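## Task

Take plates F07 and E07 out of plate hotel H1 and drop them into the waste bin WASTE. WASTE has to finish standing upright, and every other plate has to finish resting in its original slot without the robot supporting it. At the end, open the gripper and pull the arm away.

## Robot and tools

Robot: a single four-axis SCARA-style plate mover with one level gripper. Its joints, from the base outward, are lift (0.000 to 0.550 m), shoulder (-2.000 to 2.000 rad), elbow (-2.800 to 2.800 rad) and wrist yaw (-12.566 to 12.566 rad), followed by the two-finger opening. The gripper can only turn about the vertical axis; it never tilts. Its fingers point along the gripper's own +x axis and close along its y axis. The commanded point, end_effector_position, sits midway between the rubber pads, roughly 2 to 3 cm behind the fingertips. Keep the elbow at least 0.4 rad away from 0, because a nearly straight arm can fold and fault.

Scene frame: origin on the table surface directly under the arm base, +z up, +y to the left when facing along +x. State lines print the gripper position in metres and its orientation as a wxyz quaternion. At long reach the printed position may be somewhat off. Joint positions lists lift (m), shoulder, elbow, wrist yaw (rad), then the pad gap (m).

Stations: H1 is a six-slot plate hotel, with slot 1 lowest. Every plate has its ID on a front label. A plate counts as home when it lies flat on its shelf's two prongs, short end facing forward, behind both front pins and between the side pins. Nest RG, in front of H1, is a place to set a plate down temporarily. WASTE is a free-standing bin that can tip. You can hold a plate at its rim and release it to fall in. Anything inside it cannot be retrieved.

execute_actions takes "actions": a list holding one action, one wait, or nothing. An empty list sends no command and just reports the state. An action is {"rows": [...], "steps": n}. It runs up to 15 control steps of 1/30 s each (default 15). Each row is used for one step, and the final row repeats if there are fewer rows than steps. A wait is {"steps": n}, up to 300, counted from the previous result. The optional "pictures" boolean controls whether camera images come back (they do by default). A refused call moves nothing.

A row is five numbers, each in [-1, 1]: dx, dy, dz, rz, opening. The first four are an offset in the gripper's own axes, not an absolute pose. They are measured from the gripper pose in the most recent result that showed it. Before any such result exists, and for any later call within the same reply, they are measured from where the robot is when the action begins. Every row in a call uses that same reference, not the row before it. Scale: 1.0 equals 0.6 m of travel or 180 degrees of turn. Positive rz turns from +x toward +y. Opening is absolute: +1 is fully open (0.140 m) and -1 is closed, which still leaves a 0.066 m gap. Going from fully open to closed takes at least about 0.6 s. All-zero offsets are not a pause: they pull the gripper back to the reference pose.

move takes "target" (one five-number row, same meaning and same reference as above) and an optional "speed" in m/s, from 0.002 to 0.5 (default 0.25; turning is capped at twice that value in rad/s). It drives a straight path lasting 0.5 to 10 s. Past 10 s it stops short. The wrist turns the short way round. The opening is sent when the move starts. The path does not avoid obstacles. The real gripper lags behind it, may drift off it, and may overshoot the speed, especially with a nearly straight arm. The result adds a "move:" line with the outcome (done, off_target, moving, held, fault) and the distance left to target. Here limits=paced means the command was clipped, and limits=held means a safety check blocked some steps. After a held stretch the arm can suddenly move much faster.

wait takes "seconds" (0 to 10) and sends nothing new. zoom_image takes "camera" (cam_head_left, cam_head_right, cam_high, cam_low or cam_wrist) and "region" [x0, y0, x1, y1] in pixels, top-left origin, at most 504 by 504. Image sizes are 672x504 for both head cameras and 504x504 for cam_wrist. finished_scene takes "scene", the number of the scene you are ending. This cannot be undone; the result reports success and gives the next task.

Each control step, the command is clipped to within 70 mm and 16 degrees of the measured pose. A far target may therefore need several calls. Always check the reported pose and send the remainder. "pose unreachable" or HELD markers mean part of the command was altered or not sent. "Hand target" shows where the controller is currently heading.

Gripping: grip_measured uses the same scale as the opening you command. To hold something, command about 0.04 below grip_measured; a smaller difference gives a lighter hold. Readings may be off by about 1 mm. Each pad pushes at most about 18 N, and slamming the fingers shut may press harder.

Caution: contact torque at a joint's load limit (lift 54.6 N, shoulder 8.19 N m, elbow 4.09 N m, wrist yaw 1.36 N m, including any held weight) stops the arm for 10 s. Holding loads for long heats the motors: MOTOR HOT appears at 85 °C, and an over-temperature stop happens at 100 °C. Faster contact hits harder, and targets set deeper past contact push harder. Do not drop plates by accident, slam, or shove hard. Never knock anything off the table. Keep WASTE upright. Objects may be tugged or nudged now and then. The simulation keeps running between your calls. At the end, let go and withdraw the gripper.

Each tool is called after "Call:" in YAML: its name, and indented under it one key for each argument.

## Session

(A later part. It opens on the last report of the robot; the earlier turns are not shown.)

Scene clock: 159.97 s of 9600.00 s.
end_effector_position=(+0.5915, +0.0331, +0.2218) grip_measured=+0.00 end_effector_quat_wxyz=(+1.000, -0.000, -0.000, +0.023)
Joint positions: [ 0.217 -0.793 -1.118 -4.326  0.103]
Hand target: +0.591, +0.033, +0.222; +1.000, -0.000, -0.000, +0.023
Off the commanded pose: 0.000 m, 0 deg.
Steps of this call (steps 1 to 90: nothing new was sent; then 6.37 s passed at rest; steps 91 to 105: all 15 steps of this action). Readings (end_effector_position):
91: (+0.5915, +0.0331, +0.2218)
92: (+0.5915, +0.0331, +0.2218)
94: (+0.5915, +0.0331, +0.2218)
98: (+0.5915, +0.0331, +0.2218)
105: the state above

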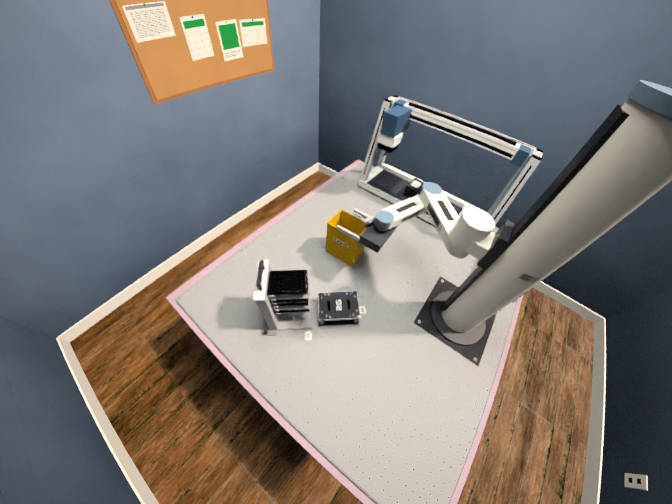

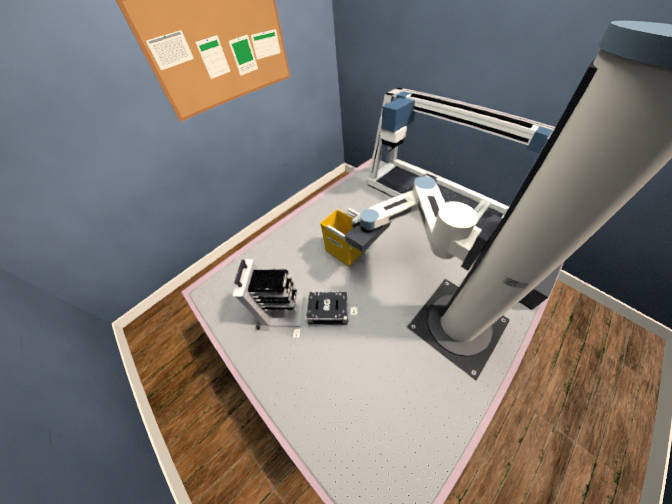

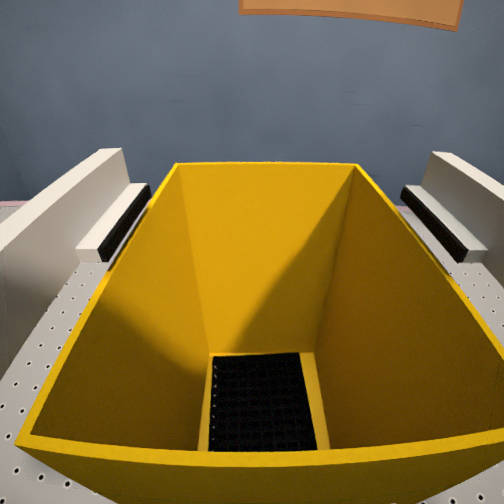

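Call:
move:
  target: [0.1665, 0, 0, 0, -0.25]
  speed: 0.08

Scene clock: 166.20 s of 9600.00 s.
end_effector_position=(+0.5552, +0.4228, +0.1282) grip_measured=-0.25 end_effector_quat_wxyz=(+0.934, -0.000, -0.000, +0.358)
Joint positions: [ 0.123  0.325 -1.941 -3.936  0.094]
Hand target: +0.555, +0.423, +0.128; +0.934, -0.000, -0.000, +0.358
Off the commanded pose: 0.000 m, 0 deg.
move: done

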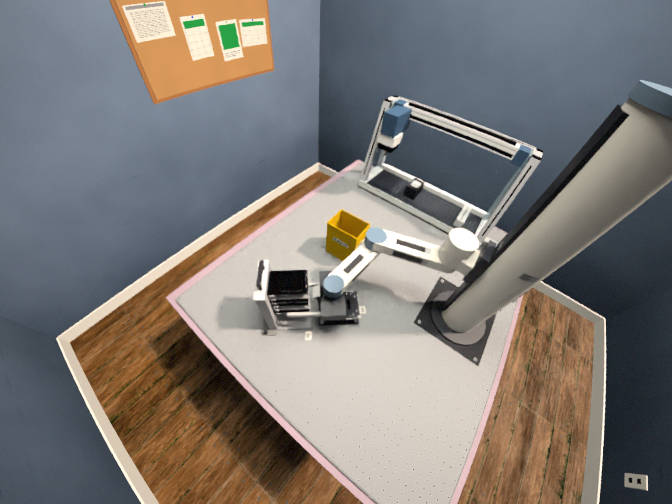

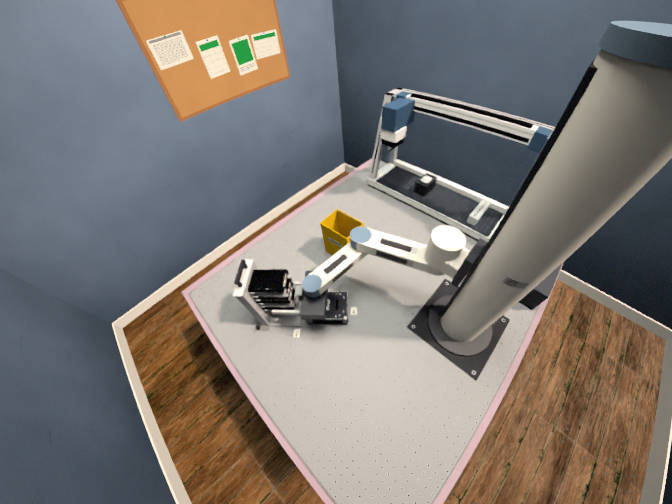

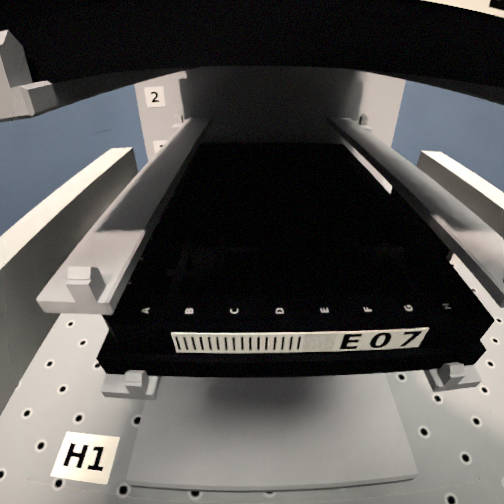

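This matches the previous view, so I'll grip, lift and start withdrawing.

Call:
execute_actions:
  actions:
    - {"rows": [[0,0,0,0,-0.35],[0,0,0,0,-0.4],[0,0,0,0,-0.44],[0,0,0,0,-0.47],[0,0,0,0,-0.49],[0,0,0,0,-0.51],[0,0,0,0,-0.53],[0,0,0,0,-0.55],[0,0,0,0,-0.57],[0,0,0,0,-0.59],[0,0,0,0,-0.61],[0,0,0,0,-0.63],[0,0,0,0,-0.64]], "steps": 15}
  pictures: false

Call:
move:
  target: [0, 0, 0.0133, 0, -0.64]
  speed: 0.02

Call:
move:
  target: [-0.035, 0, 0, 0, -0.64]
  speed: 0.02

Scene clock: 173.83 s of 9600.00 s.
end_effector_position=(+0.5552, +0.4228, +0.1282) grip_measured=-0.59 end_effector_quat_wxyz=(+0.934, -0.000, -0.000, +0.358)
Joint positions: [ 0.123  0.325 -1.941 -3.936  0.081]
Hand target: +0.555, +0.423, +0.128; +0.934, -0.000, -0.000, +0.358
Off the commanded pose: 0.000 m, 0 deg.
Steps of this call (steps 1 to 90: nothing new was sent; then 4.13 s passed at rest; steps 91 to 105: all 15 steps of this action). Readings (end_effector_position):
91: (+0.5552, +0.4228, +0.1282)
92: (+0.5552, +0.4228, +0.1282)
94: (+0.5552, +0.4228, +0.1282)
98: (+0.5552, +0.4228, +0.1282)
105: the state above

Scene clock: 174.77 s of 9600.00 s.
end_effector_position=(+0.5552, +0.4228, +0.1362) grip_measured=-0.59 end_effector_quat_wxyz=(+0.934, -0.000, -0.000, +0.358)
Joint positions: [ 0.131  0.325 -1.941 -3.936  0.081]
Hand target: +0.555, +0.423, +0.136; +0.934, -0.000, -0.000, +0.358
Off the commanded pose: 0.000 m, 0 deg.
move: done

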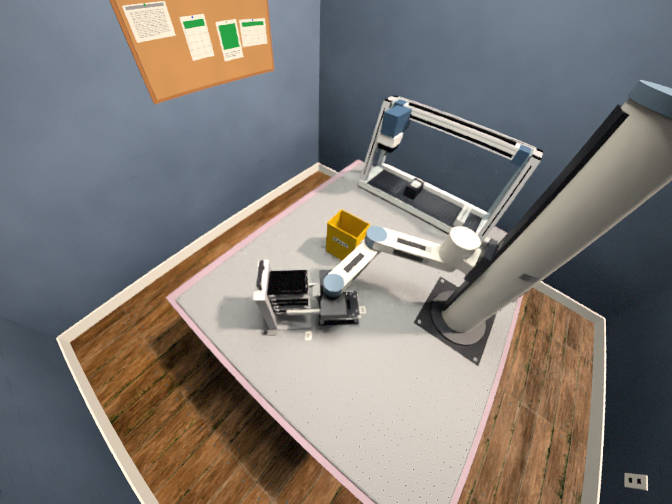

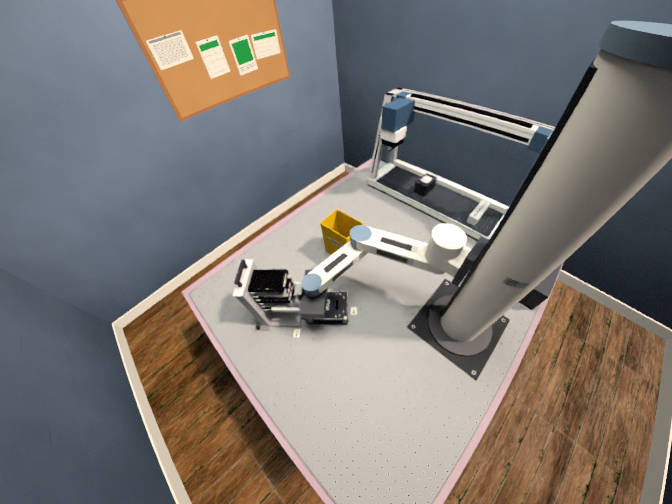

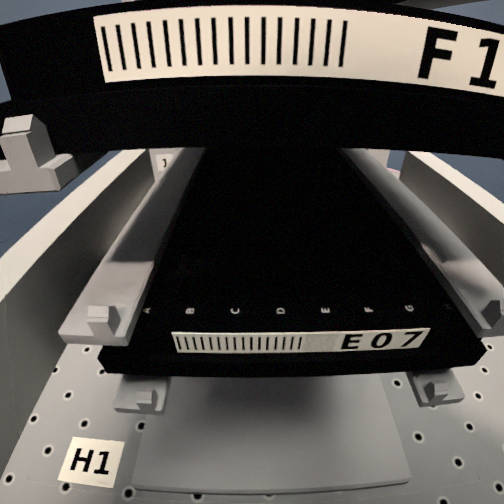

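Scene clock: 176.03 s of 9600.00 s.
end_effector_position=(+0.5395, +0.4089, +0.1362) grip_measured=-0.59 end_effector_quat_wxyz=(+0.934, -0.000, -0.000, +0.358)
Joint positions: [ 0.131  0.273 -1.805 -4.019  0.081]
Hand target: +0.540, +0.409, +0.136; +0.934, -0.000, -0.000, +0.358
Off the commanded pose: 0.000 m, 0 deg.
move: done

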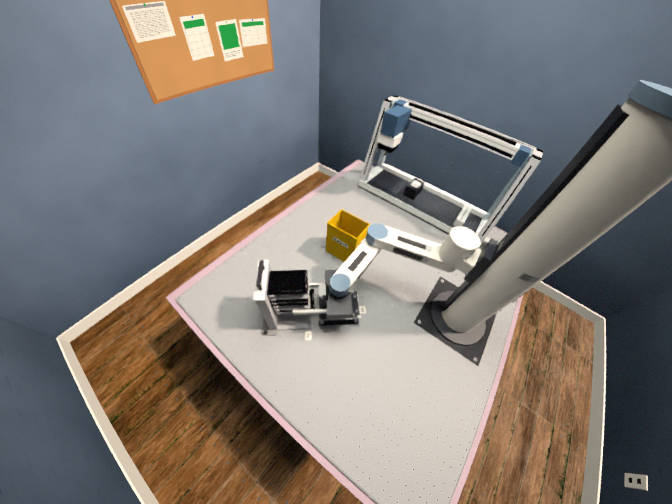

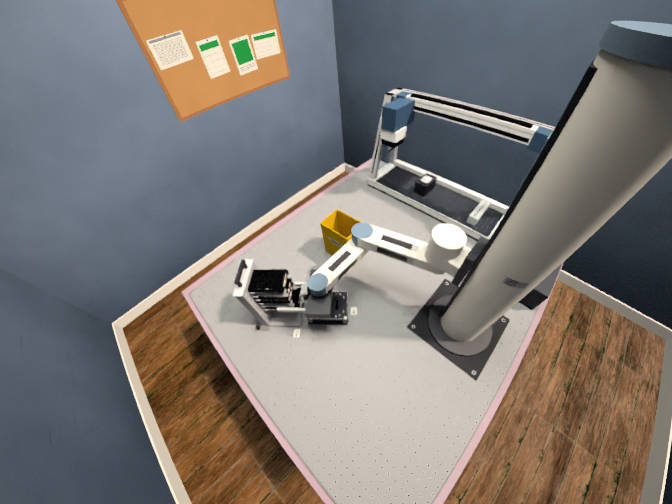

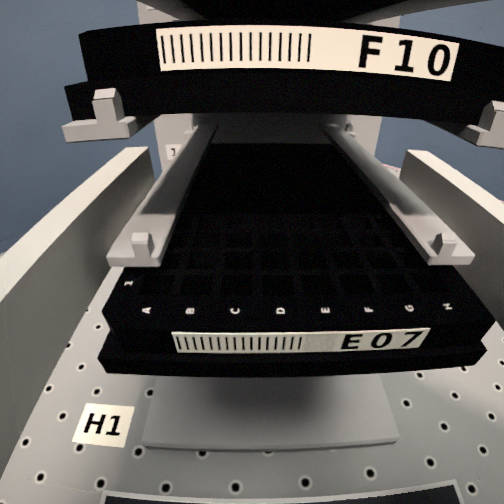

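Call:
move:
  target: [-0.235, 0, 0, 0, -0.64]
  speed: 0.08

Call:
move:
  target: [0, 0, 0.2, 0, -0.64]
  speed: 0.2

Call:
move:
  target: [-0.1191, -0.524, 0, -0.2184, -0.64]
  speed: 0.3

Call:
move:
  target: [0, 0, -0.0575, 0, -0.64]
  speed: 0.06

Scene clock: 187.33 s of 9600.00 s.
end_effector_position=(+0.4345, +0.3148, +0.1361) grip_measured=-0.59 end_effector_quat_wxyz=(+0.934, -0.000, -0.000, +0.358)
Joint positions: [ 0.131  0.056 -1.083 -4.524  0.081]
Hand target: +0.435, +0.315, +0.136; +0.934, -0.000, -0.000, +0.358
Off the commanded pose: 0.000 m, 0 deg.
After step 90, 6.27 s passed at rest.
move: done

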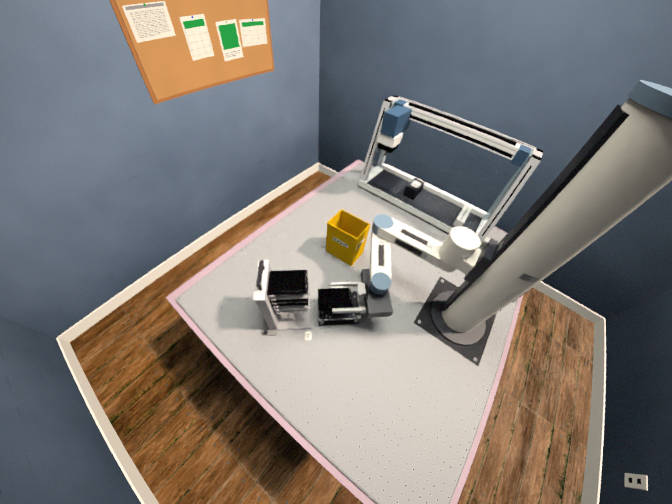

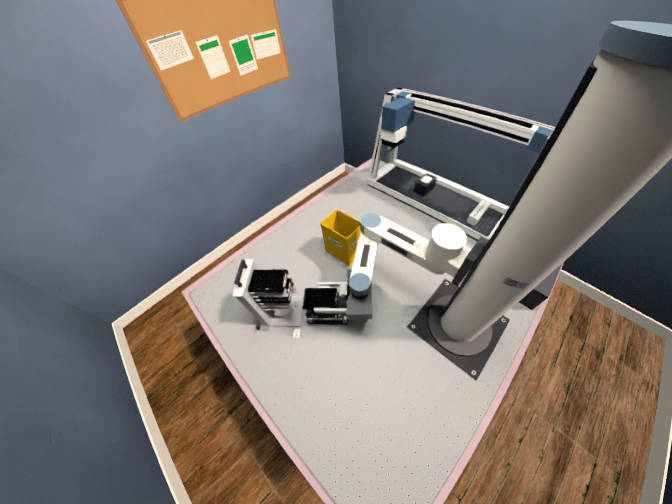

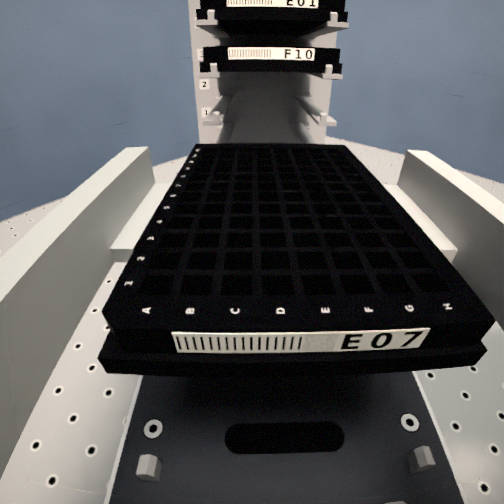

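Scene clock: 188.30 s of 9600.00 s.
end_effector_position=(+0.4345, +0.3148, +0.2562) grip_measured=-0.59 end_effector_quat_wxyz=(+0.934, -0.000, -0.000, +0.358)
Joint positions: [ 0.251  0.056 -1.083 -4.524  0.081]
Hand target: +0.434, +0.315, +0.256; +0.934, -0.000, -0.000, +0.358
Off the commanded pose: 0.000 m, 0 deg.
move: done

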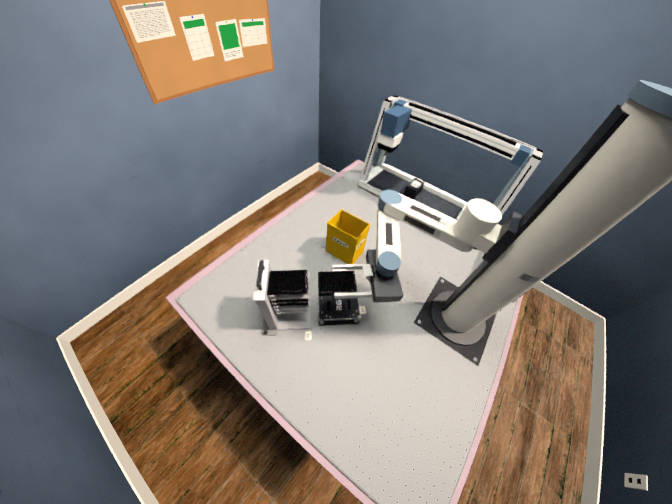

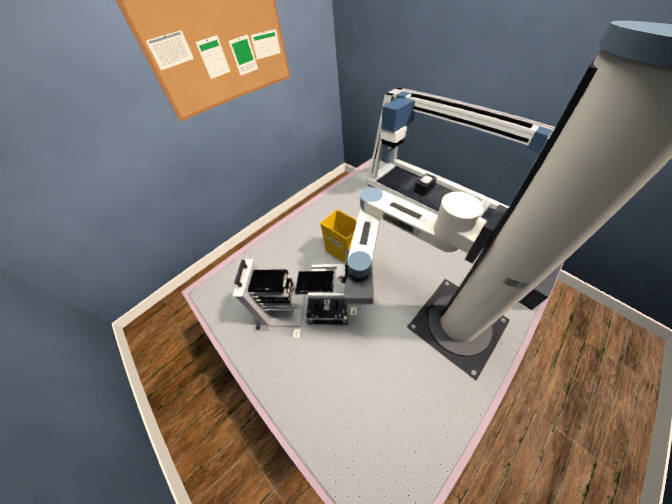

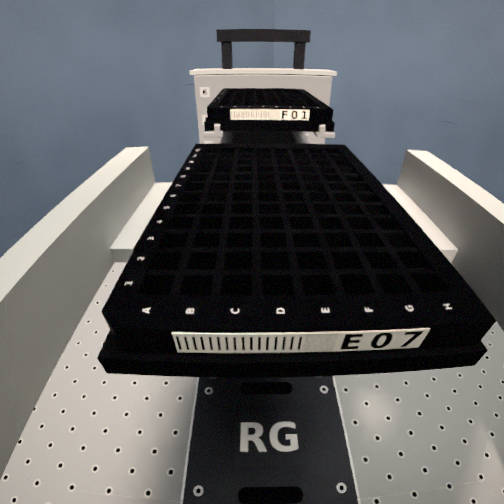

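Scene clock: 189.80 s of 9600.00 s.
end_effector_position=(+0.5917, +0.0329, +0.2562) grip_measured=-0.59 end_effector_quat_wxyz=(+1.000, -0.000, -0.000, +0.023)
Joint positions: [ 0.251 -0.794 -1.119 -4.325  0.081]
Hand target: +0.592, +0.033, +0.256; +1.000, -0.000, -0.000, +0.023
Off the commanded pose: 0.000 m, 0 deg.
move: done

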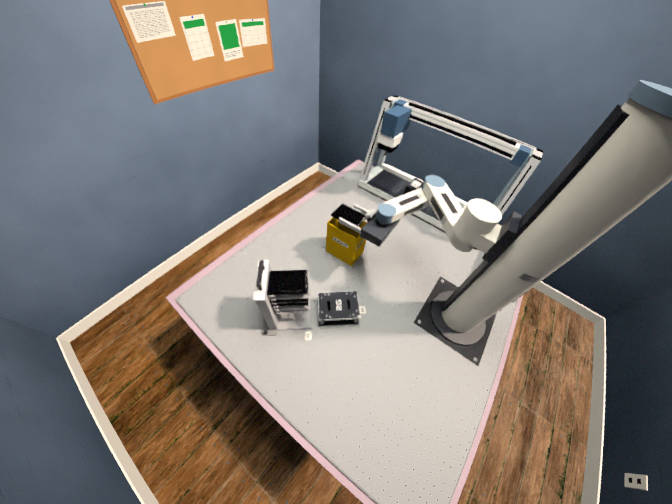

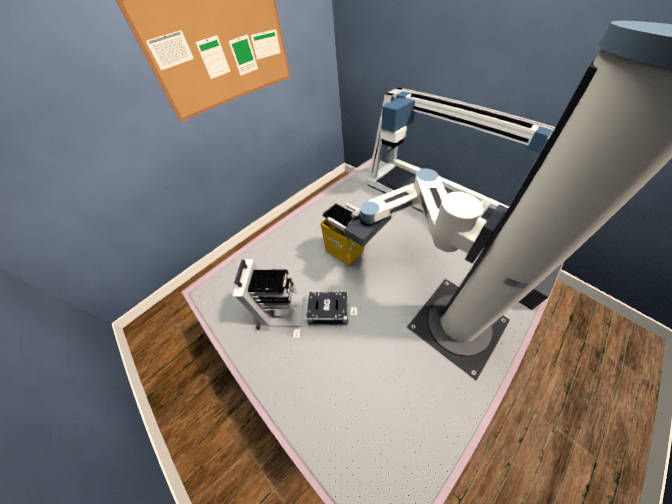

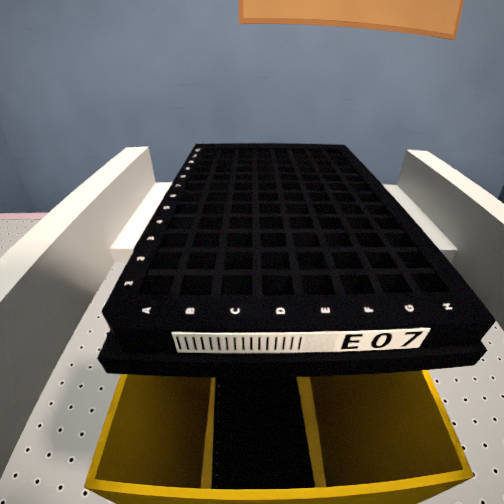

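Scene clock: 190.63 s of 9600.00 s.
end_effector_position=(+0.5917, +0.0329, +0.2216) grip_measured=-0.59 end_effector_quat_wxyz=(+1.000, -0.000, -0.000, +0.023)
Joint positions: [ 0.217 -0.794 -1.119 -4.325  0.081]
Hand target: +0.592, +0.033, +0.222; +1.000, -0.000, -0.000, +0.023
Off the commanded pose: 0.000 m, 0 deg.
move: done

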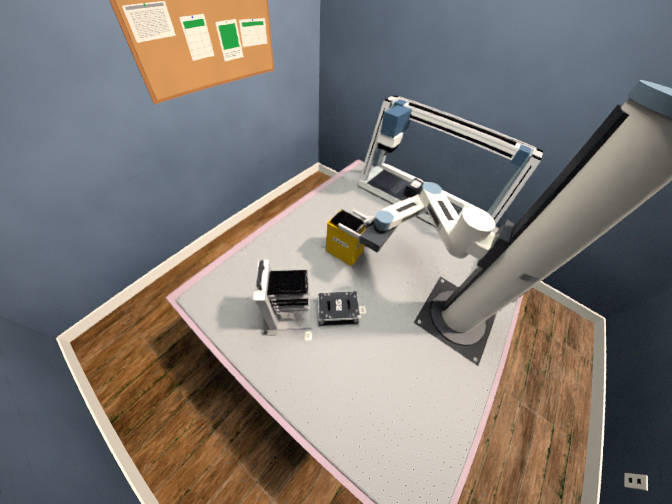

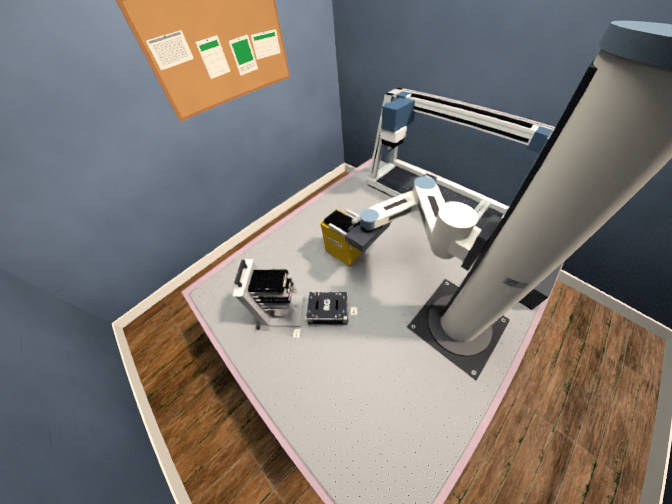

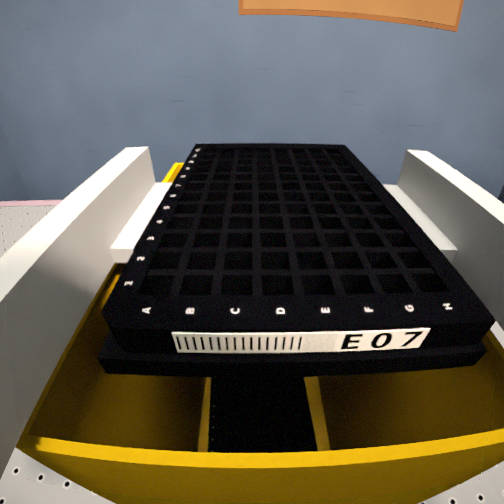

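Call:
execute_actions:
  actions:
    - {"rows": [[0,0,0,0,0.0]], "steps": 15}
  pictures: false

Call:
move:
  target: [-0.05, 0, 0.15, 0, 0.0]
  speed: 0.2

Scene clock: 195.37 s of 9600.00 s.
end_effector_position=(+0.5917, +0.0329, +0.2216) grip_measured=+0.00 end_effector_quat_wxyz=(+1.000, -0.000, -0.000, +0.023)
Joint positions: [ 0.217 -0.794 -1.119 -4.325  0.103]
Hand target: +0.592, +0.033, +0.222; +1.000, -0.000, -0.000, +0.023
Off the commanded pose: 0.000 m, 0 deg.
Steps of this call (steps 1 to 90: nothing new was sent; then 1.23 s passed at rest; steps 91 to 105: all 15 steps of this action). Readings (end_effector_position):
91: (+0.5917, +0.0329, +0.2216)
92: (+0.5917, +0.0329, +0.2216)
94: (+0.5917, +0.0329, +0.2216)
98: (+0.5917, +0.0329, +0.2216)
105: the state above

Scene clock: 196.43 s of 9600.00 s.
end_effector_position=(+0.5617, +0.0316, +0.3117) grip_measured=+0.00 end_effector_quat_wxyz=(+1.000, -0.000, -0.000, +0.023)
Joint positions: [ 0.307 -0.835 -0.984 -4.419  0.103]
Hand target: +0.562, +0.032, +0.312; +1.000, -0.000, -0.000, +0.023
Off the commanded pose: 0.000 m, 0 deg.
move: done

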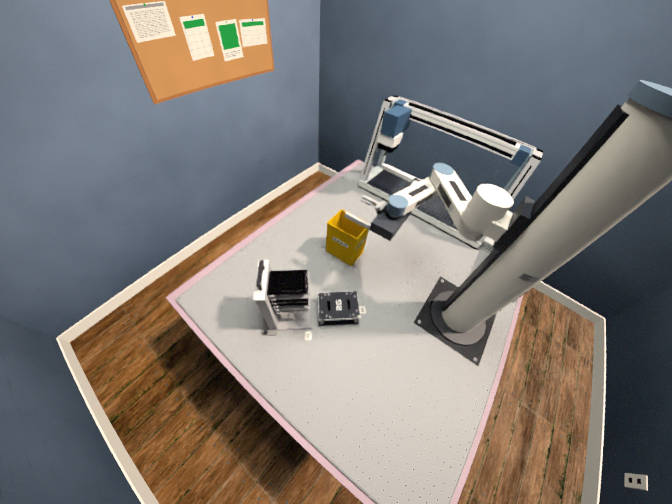

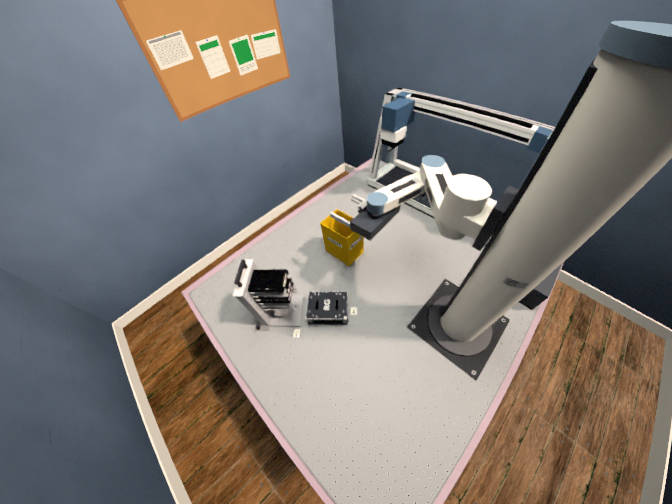

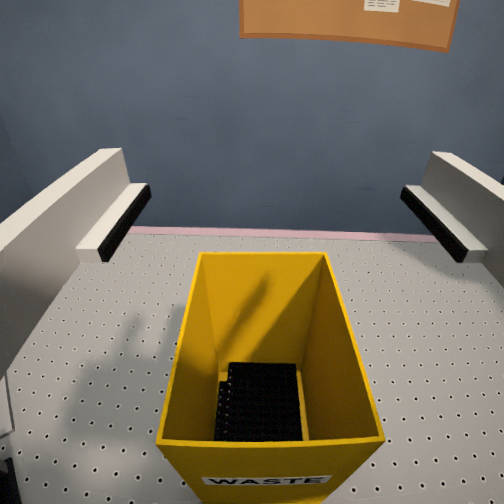

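Call:
finished_scene:
  scene: 2

The scene is finished: the task was done.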